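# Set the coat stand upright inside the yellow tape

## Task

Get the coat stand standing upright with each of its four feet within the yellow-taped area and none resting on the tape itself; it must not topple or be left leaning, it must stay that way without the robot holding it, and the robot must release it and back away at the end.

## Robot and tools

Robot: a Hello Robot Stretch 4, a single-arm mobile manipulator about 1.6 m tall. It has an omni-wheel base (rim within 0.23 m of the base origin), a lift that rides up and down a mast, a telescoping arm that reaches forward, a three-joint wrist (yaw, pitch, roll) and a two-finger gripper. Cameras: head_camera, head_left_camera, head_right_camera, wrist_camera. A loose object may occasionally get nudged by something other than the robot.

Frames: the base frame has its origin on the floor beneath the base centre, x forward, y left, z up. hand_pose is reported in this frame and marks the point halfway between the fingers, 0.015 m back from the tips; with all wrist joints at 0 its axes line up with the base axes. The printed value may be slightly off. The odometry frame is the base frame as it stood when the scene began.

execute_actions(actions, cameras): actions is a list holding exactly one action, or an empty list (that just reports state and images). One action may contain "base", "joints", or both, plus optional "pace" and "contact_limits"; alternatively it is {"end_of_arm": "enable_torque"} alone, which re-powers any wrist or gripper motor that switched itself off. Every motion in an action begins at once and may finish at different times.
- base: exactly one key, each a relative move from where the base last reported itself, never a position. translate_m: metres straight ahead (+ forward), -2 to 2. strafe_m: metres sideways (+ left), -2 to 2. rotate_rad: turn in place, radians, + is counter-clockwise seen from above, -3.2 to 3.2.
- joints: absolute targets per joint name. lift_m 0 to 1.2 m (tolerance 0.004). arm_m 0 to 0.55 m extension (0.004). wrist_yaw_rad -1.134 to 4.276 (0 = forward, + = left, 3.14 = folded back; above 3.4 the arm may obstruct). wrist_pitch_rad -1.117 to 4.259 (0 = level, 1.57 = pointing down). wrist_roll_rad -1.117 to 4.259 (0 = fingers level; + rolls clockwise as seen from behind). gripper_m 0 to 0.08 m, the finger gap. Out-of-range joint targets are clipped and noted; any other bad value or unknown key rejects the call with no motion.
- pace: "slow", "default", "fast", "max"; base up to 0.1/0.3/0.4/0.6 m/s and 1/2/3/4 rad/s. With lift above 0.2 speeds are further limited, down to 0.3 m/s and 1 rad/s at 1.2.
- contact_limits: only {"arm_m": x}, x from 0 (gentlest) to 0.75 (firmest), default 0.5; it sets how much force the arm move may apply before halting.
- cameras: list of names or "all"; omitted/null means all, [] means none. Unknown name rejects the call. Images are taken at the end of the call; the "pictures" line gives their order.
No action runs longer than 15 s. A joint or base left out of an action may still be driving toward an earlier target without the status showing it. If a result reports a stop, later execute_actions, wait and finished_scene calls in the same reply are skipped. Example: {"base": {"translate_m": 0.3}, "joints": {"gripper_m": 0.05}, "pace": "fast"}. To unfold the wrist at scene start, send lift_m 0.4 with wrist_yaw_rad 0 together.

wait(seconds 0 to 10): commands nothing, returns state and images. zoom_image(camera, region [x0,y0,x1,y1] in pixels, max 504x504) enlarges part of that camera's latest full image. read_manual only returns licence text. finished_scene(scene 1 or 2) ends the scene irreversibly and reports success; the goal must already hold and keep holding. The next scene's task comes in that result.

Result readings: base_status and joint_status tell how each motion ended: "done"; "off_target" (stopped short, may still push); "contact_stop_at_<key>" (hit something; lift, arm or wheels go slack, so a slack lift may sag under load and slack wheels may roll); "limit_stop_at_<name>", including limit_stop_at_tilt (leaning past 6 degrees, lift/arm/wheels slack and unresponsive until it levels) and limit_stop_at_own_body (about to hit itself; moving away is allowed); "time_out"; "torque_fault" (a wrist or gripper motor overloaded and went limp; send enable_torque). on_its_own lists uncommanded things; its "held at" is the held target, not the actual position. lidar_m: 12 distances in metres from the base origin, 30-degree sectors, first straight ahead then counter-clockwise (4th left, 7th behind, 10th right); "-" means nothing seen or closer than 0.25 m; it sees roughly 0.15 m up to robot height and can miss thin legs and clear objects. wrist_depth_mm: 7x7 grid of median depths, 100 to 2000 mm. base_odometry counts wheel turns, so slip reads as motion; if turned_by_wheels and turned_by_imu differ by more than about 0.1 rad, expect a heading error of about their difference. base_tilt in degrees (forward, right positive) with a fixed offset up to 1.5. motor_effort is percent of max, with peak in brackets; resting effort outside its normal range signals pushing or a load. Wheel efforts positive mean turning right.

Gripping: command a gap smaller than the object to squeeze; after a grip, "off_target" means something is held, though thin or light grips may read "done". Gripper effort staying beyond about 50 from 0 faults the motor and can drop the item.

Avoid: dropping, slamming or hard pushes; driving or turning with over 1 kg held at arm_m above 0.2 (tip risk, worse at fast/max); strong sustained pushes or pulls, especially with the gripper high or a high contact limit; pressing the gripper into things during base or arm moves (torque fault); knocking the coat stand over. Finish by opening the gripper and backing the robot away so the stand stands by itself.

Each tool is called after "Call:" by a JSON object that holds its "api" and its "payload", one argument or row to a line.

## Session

Call:
{"api": "execute_actions", "payload": {
  "actions": []
}}

Scene clock: 0.00 s.
base_odometry: x=+0.000 y=+0.000 heading=+0.000 (m, m, rad; odometry frame)
turned_by_wheels: +0.000 (rad since the last result)
turned_by_imu: +0.000 (rad since the last result)
base_tilt: forward=+0.2 right=-0.4 (deg)
lidar_m: 1.65 1.63 2.31 1.30 1.25 1.54 1.49 0.61 0.64 0.83 2.19 2.29
base_status: not commanded
joint_positions: lift_m=+0.216 arm_m=+0.001 wrist_yaw_rad=+3.067 wrist_pitch_rad=+0.012 wrist_roll_rad=+0.011 gripper_m=+0.040
joint_status: not commanded
motor_effort: lift_m=+21 arm_m=-1 wrist_yaw_rad=+0 wrist_pitch_rad=-10 wrist_roll_rad=+1 gripper_m=-1 wheel_0=+0 wheel_1=+0 wheel_2=+0 (%)
hand_pose: x=-0.0341 y=+0.1030 z=+0.3917 quat_wxyz=(+0.037, -0.006, +0.006, +0.999) (m; base frame)
wrist_depth_mm: - 140 1708 1983 1921 1537 1336 / - 139 1661 1983 1983 1576 1308 / 106 139 250 1983 1921 1576 1308 / 119 139 1661 1921 1921 1618 1336 / 1281 1430 1661 1921 1921 1576 1336 / 1281 1430 1537 1618 1537 1464 1308 / 1078 1138 119 1138 124 - 1042
pictures: head_camera, head_left_camera, head_right_camera, wrist_camera
Images, in order (width x height): head_camera 420x560, head_left_camera 420x672, head_right_camera 420x672, wrist_camera 616x392.

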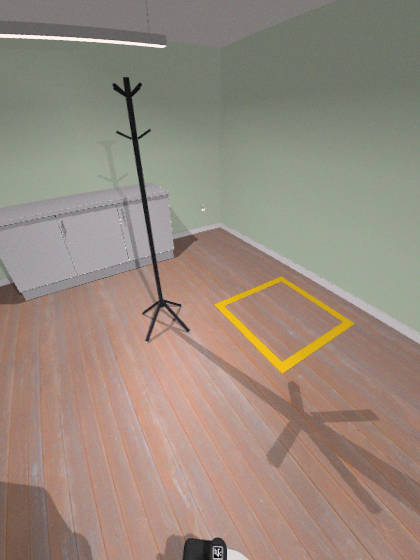

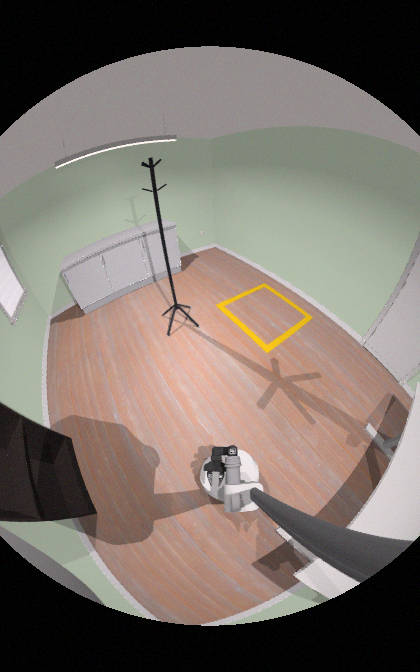

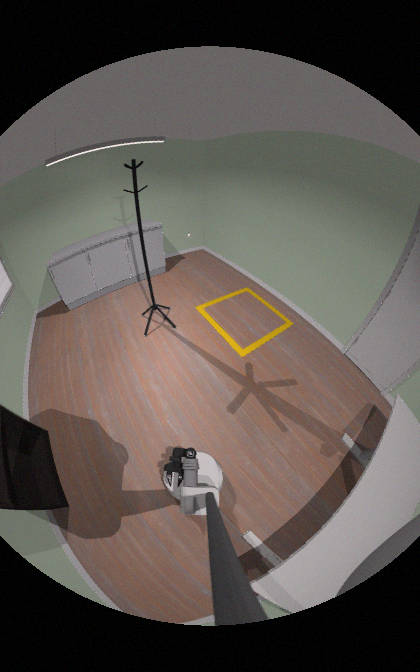

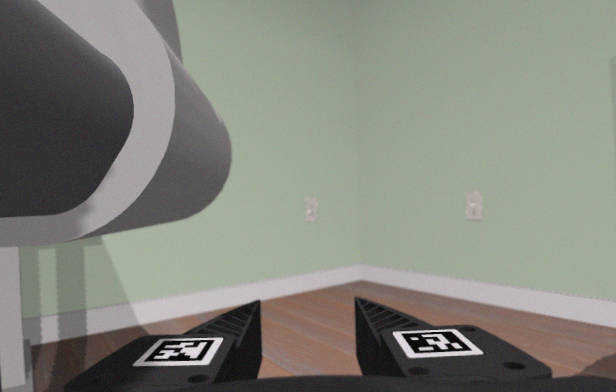

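Call:
{"api": "execute_actions", "payload": {
  "actions": [
    {"base":{"strafe_m":0.57},"joints":{"lift_m":0.8,"wrist_yaw_rad":0,"gripper_m":0.08},"pace":"fast"}
  ],
  "cameras": []
}}

Call:
{"api": "execute_actions", "payload": {
  "actions": [
    {"base":{"translate_m":0.95},"joints":{"arm_m":0.15},"pace":"fast"}
  ],
  "cameras": ["head_camera","wrist_camera"]
}}

Scene clock: 6.37 s.
base_odometry: x=+0.000 y=+0.570 heading=+0.000 (m, m, rad; odometry frame)
turned_by_wheels: +0.000 (rad since the last result)
turned_by_imu: +0.002 (rad since the last result)
base_tilt: forward=+0.2 right=-0.4 (deg)
lidar_m: 1.49 2.40 1.60 0.80 0.74 1.10 1.41 1.70 1.01 1.27 2.70 2.76
base_status: done
joint_positions: lift_m=+0.800 arm_m=+0.001 wrist_yaw_rad=+0.000 wrist_pitch_rad=+0.012 wrist_roll_rad=+0.011 gripper_m=+0.080
joint_status: all done
motor_effort: lift_m=+23(24) arm_m=-1(1) wrist_yaw_rad=-1(5) wrist_pitch_rad=-10(11) wrist_roll_rad=+0(0) gripper_m=+1(2) wheel_0=+2(12) wheel_1=-2(9) wheel_2=+0(1) (%)
hand_pose: x=+0.3841 y=-0.0873 z=+0.9754 quat_wxyz=(+1.000, +0.005, +0.006, +0.000) (m; base frame)
wrist_depth_mm: - - - - - - - / - - - - - - - / - - - - - - - / - - - - - - - / 1921 - - - - - - / 1863 - - - - - - / - 104 - - - - -
pictures: none
No camera images: the call's "cameras" was empty. Leave "cameras" out to get every camera's image.

Scene clock: 10.17 s.
base_odometry: x=+0.950 y=+0.570 heading=+0.000 (m, m, rad; odometry frame)
turned_by_wheels: +0.000 (rad since the last result)
turned_by_imu: +0.002 (rad since the last result)
base_tilt: forward=+0.2 right=-0.4 (deg)
lidar_m: 0.55 1.60 1.66 1.69 1.25 1.31 2.15 1.73 1.79 2.30 2.18 0.66
base_status: done
joint_positions: lift_m=+0.800 arm_m=+0.149 wrist_yaw_rad=+0.000 wrist_pitch_rad=+0.012 wrist_roll_rad=+0.011 gripper_m=+0.080
joint_status: all done
motor_effort: lift_m=+23(22) arm_m=+7(10) wrist_yaw_rad=-1(2) wrist_pitch_rad=-10(11) wrist_roll_rad=+0(0) gripper_m=+1(1) wheel_0=+0(5) wheel_1=+0(4) wheel_2=+1(11) (%)
hand_pose: x=+0.5324 y=-0.0874 z=+0.9755 quat_wxyz=(+1.000, +0.005, +0.006, +0.000) (m; base frame)
wrist_depth_mm: 1661 1863 - - - - 1661 / 1661 1863 - - - - 1756 / 1661 1808 - - - - 1708 / 1661 1808 - - - - 1756 / 1138 1281 1430 1499 - - 1708 / 1138 1205 1430 1499 - 1983 1708 / - 105 1397 1499 - - -
pictures: head_camera, wrist_camera
Images, in order (width x height): head_camera 420x560, wrist_camera 616x392.

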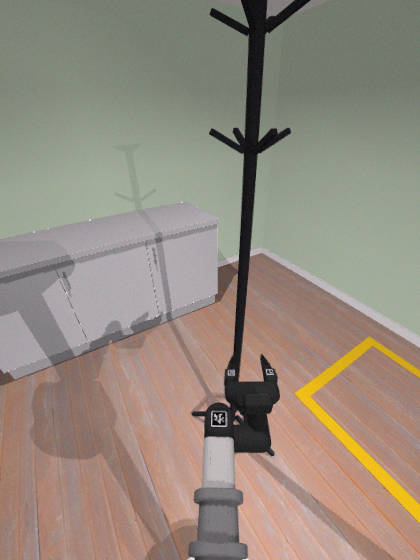

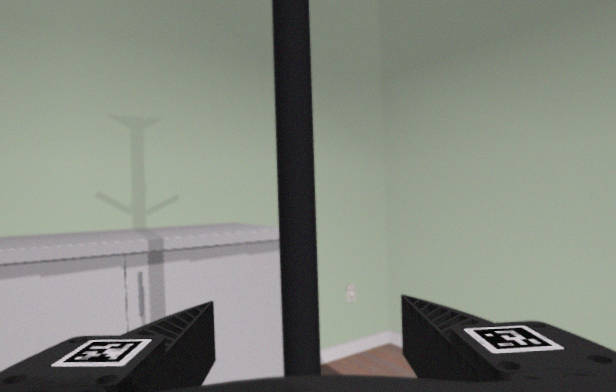

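Call:
{"api": "execute_actions", "payload": {
  "actions": [
    {"base":{"strafe_m":0.012}}
  ],
  "cameras": []
}}

Call:
{"api": "execute_actions", "payload": {
  "actions": [
    {"base":{"translate_m":0.19}}
  ],
  "cameras": ["head_right_camera","wrist_camera"]
}}

Scene clock: 15.10 s.
base_odometry: x=+0.950 y=+0.582 heading=+0.000 (m, m, rad; odometry frame)
turned_by_wheels: +0.000 (rad since the last result)
turned_by_imu: +0.000 (rad since the last result)
base_tilt: forward=+0.2 right=-0.5 (deg)
lidar_m: 0.56 1.59 1.65 1.68 1.26 1.31 2.14 1.74 1.79 2.31 2.19 0.70
base_status: done
joint_positions: lift_m=+0.800 arm_m=+0.149 wrist_yaw_rad=+0.000 wrist_pitch_rad=+0.012 wrist_roll_rad=+0.011 gripper_m=+0.080
joint_status: not commanded
motor_effort: lift_m=+23(22) arm_m=+7(6) wrist_yaw_rad=-1(1) wrist_pitch_rad=-10(11) wrist_roll_rad=+0(0) gripper_m=+1(1) wheel_0=-3(6) wheel_1=+1(7) wheel_2=+0(1) (%)
hand_pose: x=+0.5324 y=-0.0874 z=+0.9755 quat_wxyz=(+1.000, +0.005, +0.006, +0.000) (m; base frame)
wrist_depth_mm: 1661 1863 - - - - 1708 / 1661 1808 - - - - 1756 / 1618 1863 - - - - 1708 / 1661 1808 - - - - 1708 / 1160 1229 1397 1499 - - 1756 / 1118 1229 1397 1499 - 1983 1708 / - 105 1397 1499 - - -
pictures: none
No camera images: the call's "cameras" was empty. Leave "cameras" out to get every camera's image.

Scene clock: 17.13 s.
base_odometry: x=+1.140 y=+0.582 heading=+0.000 (m, m, rad; odometry frame)
turned_by_wheels: +0.000 (rad since the last result)
turned_by_imu: +0.001 (rad since the last result)
base_tilt: forward=+0.2 right=-0.4 (deg)
lidar_m: 0.38 1.40 1.48 1.77 1.57 1.40 2.30 1.89 1.95 2.19 2.08 0.47
base_status: done
joint_positions: lift_m=+0.800 arm_m=+0.149 wrist_yaw_rad=+0.000 wrist_pitch_rad=+0.012 wrist_roll_rad=+0.011 gripper_m=+0.080
joint_status: not commanded
motor_effort: lift_m=+23(22) arm_m=+6(7) wrist_yaw_rad=-1(1) wrist_pitch_rad=-10(9) wrist_roll_rad=+0(0) gripper_m=+1(1) wheel_0=+1(7) wheel_1=+1(5) wheel_2=+1(8) (%)
hand_pose: x=+0.5324 y=-0.0874 z=+0.9755 quat_wxyz=(+1.000, +0.005, +0.006, +0.000) (m; base frame)
wrist_depth_mm: 1499 1708 1921 129 - 1983 1618 / 1537 1708 1921 129 - 1921 1618 / 1499 1708 1921 130 - 1983 1661 / 1499 1708 1921 130 - - 1661 / 1008 1138 1255 129 - - 1661 / 991 1078 1229 129 - 1921 1618 / - 105 1255 128 - - -
pictures: head_right_camera, wrist_camera
Images, in order (width x height): head_right_camera 420x672, wrist_camera 616x392.

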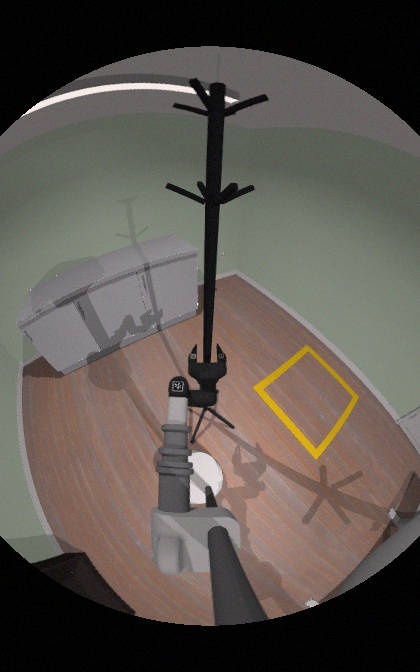

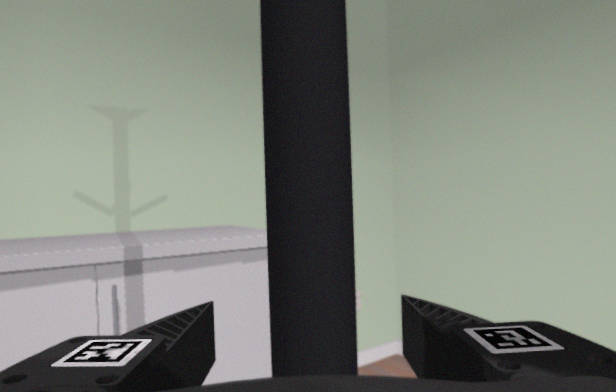

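Call:
{"api": "execute_actions", "payload": {
  "actions": [
    {"joints":{"arm_m":0.175}}
  ],
  "cameras": []
}}

Call:
{"api": "execute_actions", "payload": {
  "actions": [
    {"joints":{"gripper_m":0.0}}
  ],
  "cameras": []
}}

Call:
{"api": "execute_actions", "payload": {
  "actions": [
    {"joints":{"lift_m":0.84},"pace":"slow"}
  ],
  "cameras": []
}}

Call:
{"api": "execute_actions", "payload": {
  "actions": [
    {"base":{"strafe_m":-1.1}}
  ],
  "cameras": ["head_left_camera","head_right_camera"]
}}

Scene clock: 21.07 s.
base_odometry: x=+1.140 y=+0.582 heading=+0.000 (m, m, rad; odometry frame)
turned_by_wheels: +0.000 (rad since the last result)
turned_by_imu: +0.001 (rad since the last result)
base_tilt: forward=+0.2 right=-0.4 (deg)
lidar_m: 0.40 1.43 1.48 1.76 1.60 1.40 2.29 1.89 1.94 2.21 2.08 0.47
base_status: not commanded
joint_positions: lift_m=+0.800 arm_m=+0.174 wrist_yaw_rad=+0.000 wrist_pitch_rad=+0.012 wrist_roll_rad=+0.011 gripper_m=+0.080
joint_status: all done
motor_effort: lift_m=+23(23) arm_m=+7(6) wrist_yaw_rad=-1(1) wrist_pitch_rad=-11(11) wrist_roll_rad=+0(0) gripper_m=+1(1) wheel_0=+1(1) wheel_1=+1(1) wheel_2=+1(1) (%)
hand_pose: x=+0.5574 y=-0.0874 z=+0.9755 quat_wxyz=(+1.000, +0.005, +0.006, +0.000) (m; base frame)
wrist_depth_mm: 1499 1661 1863 104 - 1921 1576 / 1499 1661 1863 104 - 1921 1661 / 1499 1661 1808 104 - 1921 1661 / 1499 1708 1808 104 - - 1618 / 976 1118 1205 103 - 1983 1618 / 960 1060 1205 103 - 1863 1618 / - 105 1205 103 - - -
pictures: none
No camera images: the call's "cameras" was empty. Leave "cameras" out to get every camera's image.

Scene clock: 22.23 s.
base_odometry: x=+1.140 y=+0.582 heading=+0.000 (m, m, rad; odometry frame)
turned_by_wheels: +0.000 (rad since the last result)
turned_by_imu: +0.000 (rad since the last result)
base_tilt: forward=+0.2 right=-0.4 (deg)
lidar_m: 0.37 1.43 1.49 1.75 1.55 1.39 2.30 1.89 1.93 2.21 2.09 0.47
base_status: not commanded
joint_positions: lift_m=+0.800 arm_m=+0.174 wrist_yaw_rad=-0.001 wrist_pitch_rad=+0.012 wrist_roll_rad=+0.012 gripper_m=+0.030
joint_status: gripper_m off_target (ended at +0.030, target +0.000)
on_its_own: gripper_m is held at +0.025, not at your +0.000, by its contact guard: the fingers met something
motor_effort: lift_m=+23(23) arm_m=+6(7) wrist_yaw_rad=+4(4) wrist_pitch_rad=-11(10) wrist_roll_rad=-4(8) gripper_m=-42(64) wheel_0=-1(1) wheel_1=+0(1) wheel_2=+0(1) (%)
hand_pose: x=+0.5574 y=-0.0877 z=+0.9754 quat_wxyz=(+1.000, +0.006, +0.006, -0.001) (m; base frame)
wrist_depth_mm: 1499 1708 1863 104 - 1921 1618 / 1499 1661 1863 103 - 1983 1618 / 1499 1661 1863 103 - 1983 1576 / 1499 1661 1863 103 - 1921 1618 / 991 1118 1182 103 - 1983 1618 / 976 1060 1160 103 - 1983 1618 / 960 1042 104 104 - - 1661
pictures: none
No camera images: the call's "cameras" was empty. Leave "cameras" out to get every camera's image.

Scene clock: 23.47 s.
base_odometry: x=+1.140 y=+0.582 heading=+0.000 (m, m, rad; odometry frame)
turned_by_wheels: +0.000 (rad since the last result)
turned_by_imu: +0.000 (rad since the last result)
base_tilt: forward=+0.2 right=-0.4 (deg)
lidar_m: 0.32 1.42 1.45 1.77 1.56 1.41 2.30 1.88 1.97 2.21 2.08 0.45
base_status: not commanded
joint_positions: lift_m=+0.839 arm_m=+0.174 wrist_yaw_rad=+0.000 wrist_pitch_rad=+0.035 wrist_roll_rad=+0.011 gripper_m=+0.030
joint_status: all done
on_its_own: gripper_m is held at +0.025, not at your +0.000, by its contact guard: the fingers met something; wrist_pitch_rad is at rest, and its effort (-77) is outside its rest range (-23 to +23)
motor_effort: lift_m=+34(36) arm_m=+5(6) wrist_yaw_rad=+0(3) wrist_pitch_rad=-77(82) wrist_roll_rad=-1(4) gripper_m=-41(42) wheel_0=+0(1) wheel_1=+0(0) wheel_2=+0(0) (%)
hand_pose: x=+0.5575 y=-0.0874 z=+1.0096 quat_wxyz=(+1.000, +0.005, +0.017, +0.000) (m; base frame)
wrist_depth_mm: 1464 1661 1756 101 - 1921 1618 / 1464 1661 1756 101 - 1921 1618 / 1499 1708 1863 102 - 1921 1618 / 1499 1661 1808 102 - 1983 1618 / 991 1098 1182 102 - 1983 1618 / 976 1078 1160 103 - 1983 1618 / 976 1042 105 103 - - 1661
pictures: none
No camera images: the call's "cameras" was empty. Leave "cameras" out to get every camera's image.

Scene clock: 28.47 s.
base_odometry: x=+1.140 y=-0.518 heading=+0.000 (m, m, rad; odometry frame)
turned_by_wheels: +0.000 (rad since the last result)
turned_by_imu: -0.001 (rad since the last result)
base_tilt: forward=+0.2 right=-0.4 (deg)
lidar_m: 0.33 2.00 2.07 2.75 2.28 2.35 1.40 1.26 1.31 1.24 1.15 0.47
base_status: done
joint_positions: lift_m=+0.839 arm_m=+0.174 wrist_yaw_rad=+0.000 wrist_pitch_rad=+0.035 wrist_roll_rad=+0.010 gripper_m=+0.030
joint_status: not commanded
on_its_own: gripper_m is held at +0.025, not at your +0.000, by its contact guard: the fingers met something; wrist_pitch_rad is at rest, and its effort (-75) is outside its rest range (-23 to +23)
motor_effort: lift_m=+34(34) arm_m=+5(5) wrist_yaw_rad=-1(5) wrist_pitch_rad=-75(77) wrist_roll_rad=+2(3) gripper_m=-40(41) wheel_0=+0(11) wheel_1=+1(8) wheel_2=-1(0) (%)
hand_pose: x=+0.5575 y=-0.0874 z=+1.0097 quat_wxyz=(+1.000, +0.005, +0.017, +0.000) (m; base frame)
wrist_depth_mm: 1983 - - 102 1182 931 788 / 1983 - - 102 1182 931 788 / 1983 - - 102 1205 946 788 / - - - 101 1205 946 798 / - - - 102 1205 960 809 / 1983 - - 102 1098 960 809 / 1983 - 105 103 - - 809
pictures: head_left_camera, head_right_camera
Images, in order (width x height): head_left_camera 420x672, head_right_camera 420x672.

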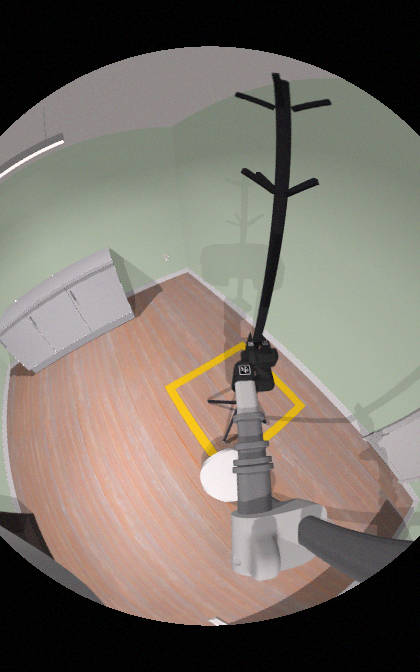

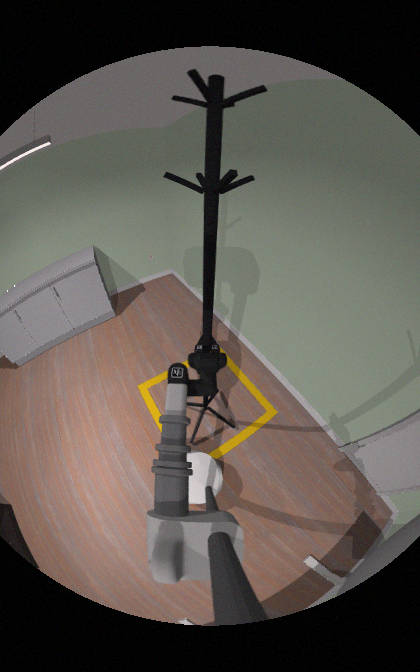

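Forward about 0.13.

Call:
{"api": "execute_actions", "payload": {
  "actions": [
    {"base":{"translate_m":0.13},"pace":"slow"}
  ],
  "cameras": []
}}

Call:
{"api": "execute_actions", "payload": {
  "actions": [
    {"joints":{"lift_m":0.802},"pace":"slow"}
  ],
  "cameras": []
}}

Call:
{"api": "execute_actions", "payload": {
  "actions": [
    {"joints":{"gripper_m":0.08}}
  ],
  "cameras": []
}}

Call:
{"api": "execute_actions", "payload": {
  "actions": [
    {"base":{"translate_m":-0.35},"joints":{"arm_m":0}}
  ],
  "cameras": ["head_camera","head_left_camera"]
}}

Scene clock: 35.27 s.
base_odometry: x=+1.270 y=-0.518 heading=+0.001 (m, m, rad; odometry frame)
turned_by_wheels: +0.000 (rad since the last result)
turned_by_imu: +0.001 (rad since the last result)
base_tilt: forward=+0.2 right=-0.4 (deg)
lidar_m: 0.31 1.91 1.98 2.67 2.35 2.46 1.47 1.40 1.64 1.16 1.09 0.47
base_status: done
joint_positions: lift_m=+0.839 arm_m=+0.174 wrist_yaw_rad=+0.000 wrist_pitch_rad=+0.035 wrist_roll_rad=+0.011 gripper_m=+0.030
joint_status: not commanded
on_its_own: gripper_m is held at +0.025, not at your +0.000, by its contact guard: the fingers met something; wrist_pitch_rad is at rest, and its effort (-75) is outside its rest range (-23 to +23)
motor_effort: lift_m=+34(34) arm_m=+5(6) wrist_yaw_rad=-1(2) wrist_pitch_rad=-75(76) wrist_roll_rad=+1(0) gripper_m=-41(41) wheel_0=+2(5) wheel_1=+3(3) wheel_2=-1(7) (%)
hand_pose: x=+0.5575 y=-0.0873 z=+1.0097 quat_wxyz=(+1.000, +0.005, +0.017, +0.000) (m; base frame)
wrist_depth_mm: 1921 - - 102 1078 854 715 / 1863 - - 102 1060 854 723 / 1921 - - 102 1078 866 732 / 1921 - - 102 1118 878 741 / 1921 - - 102 1098 878 741 / 1921 - - 103 1008 878 741 / 1863 - 105 103 - - 750
pictures: none
No camera images: the call's "cameras" was empty. Leave "cameras" out to get every camera's image.

Scene clock: 36.43 s.
base_odometry: x=+1.270 y=-0.518 heading=+0.000 (m, m, rad; odometry frame)
turned_by_wheels: +0.000 (rad since the last result)
turned_by_imu: +0.000 (rad since the last result)
base_tilt: forward=+0.2 right=-0.5 (deg)
lidar_m: 0.39 1.92 1.98 2.66 2.34 2.43 1.48 1.39 1.63 1.13 1.07 0.50
base_status: not commanded
joint_positions: lift_m=+0.802 arm_m=+0.174 wrist_yaw_rad=-0.002 wrist_pitch_rad=+0.016 wrist_roll_rad=+0.011 gripper_m=+0.030
joint_status: all done
on_its_own: gripper_m is held at +0.025, not at your +0.000, by its contact guard: the fingers met something
motor_effort: lift_m=+17(33) arm_m=+5(5) wrist_yaw_rad=+6(6) wrist_pitch_rad=-23(75) wrist_roll_rad=-2(1) gripper_m=-41(41) wheel_0=+2(2) wheel_1=+2(3) wheel_2=-1(1) (%)
hand_pose: x=+0.5574 y=-0.0879 z=+0.9769 quat_wxyz=(+1.000, +0.006, +0.008, -0.001) (m; base frame)
wrist_depth_mm: 1921 - - 103 1078 854 715 / 1921 - - 103 1078 866 723 / 1921 - - 103 1098 866 732 / 1921 - - 103 1078 866 732 / 1921 - - 103 1078 891 732 / 1921 - - 103 991 878 732 / 1863 - 104 104 - - 750
pictures: none
No camera images: the call's "cameras" was empty. Leave "cameras" out to get every camera's image.

Scene clock: 37.60 s.
base_odometry: x=+1.270 y=-0.518 heading=+0.000 (m, m, rad; odometry frame)
turned_by_wheels: +0.000 (rad since the last result)
turned_by_imu: +0.000 (rad since the last result)
base_tilt: forward=+0.2 right=-0.4 (deg)
lidar_m: 0.36 1.91 1.99 2.67 2.37 2.44 1.48 1.41 1.60 1.16 1.08 0.50
base_status: not commanded
joint_positions: lift_m=+0.802 arm_m=+0.174 wrist_yaw_rad=+0.000 wrist_pitch_rad=+0.012 wrist_roll_rad=+0.011 gripper_m=+0.080
joint_status: all done
motor_effort: lift_m=+17(18) arm_m=+5(5) wrist_yaw_rad=+1(5) wrist_pitch_rad=-12(23) wrist_roll_rad=-1(2) gripper_m=+1(40) wheel_0=+1(2) wheel_1=+3(2) wheel_2=-1(1) (%)
hand_pose: x=+0.5576 y=-0.0875 z=+0.9778 quat_wxyz=(+1.000, +0.005, +0.006, +0.000) (m; base frame)
wrist_depth_mm: 1921 - - 103 1098 854 723 / 1863 - - 103 1098 866 732 / 1921 - - 103 1060 866 741 / 1921 - - 103 1060 866 741 / 1921 - - 103 1060 866 741 / 1921 - - 103 1060 831 741 / - 104 1921 103 615 - -
pictures: none
No camera images: the call's "cameras" was empty. Leave "cameras" out to get every camera's image.

Scene clock: 40.27 s.
base_odometry: x=+0.920 y=-0.518 heading=+0.000 (m, m, rad; odometry frame)
turned_by_wheels: +0.000 (rad since the last result)
turned_by_imu: +0.000 (rad since the last result)
base_tilt: forward=+0.2 right=-0.4 (deg)
lidar_m: 0.75 2.20 2.29 2.63 2.18 2.53 1.18 1.09 1.14 1.34 1.29 1.31
base_status: done
joint_positions: lift_m=+0.802 arm_m=+0.002 wrist_yaw_rad=+0.000 wrist_pitch_rad=+0.012 wrist_roll_rad=+0.011 gripper_m=+0.080
joint_status: all done
motor_effort: lift_m=+18(18) arm_m=-6(6) wrist_yaw_rad=+0(1) wrist_pitch_rad=-11(12) wrist_roll_rad=+0(1) gripper_m=+1(1) wheel_0=-2(7) wheel_1=-1(6) wheel_2=+0(8) (%)
hand_pose: x=+0.3851 y=-0.0874 z=+0.9778 quat_wxyz=(+1.000, +0.005, +0.006, +0.000) (m; base frame)
wrist_depth_mm: - - - 1921 1464 1160 991 / - - - 1983 1499 1160 991 / - - - 1921 1464 1182 1008 / - - - 1921 1499 1182 991 / - - - 1863 1537 1182 991 / 1808 - - 1863 1499 1138 991 / - 105 - 1921 1499 - -
pictures: head_camera, head_left_camera
Images, in order (width x height): head_camera 420x560, head_left_camera 420x672.

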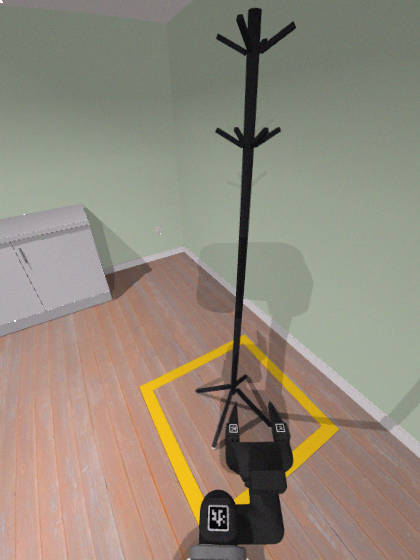

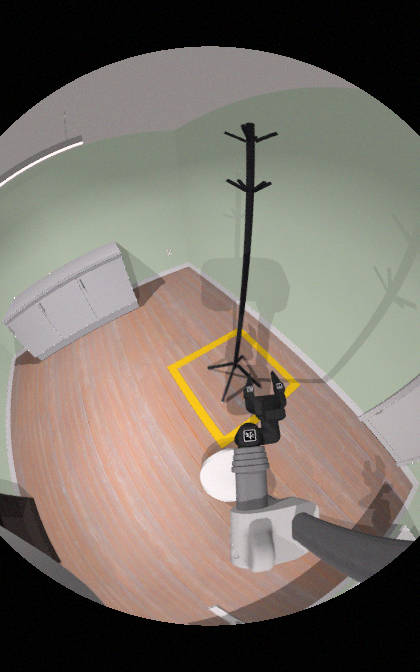

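Call:
{"api": "finished_scene", "payload": {
  "scene": 2
}}

The scene is finished: the task was done.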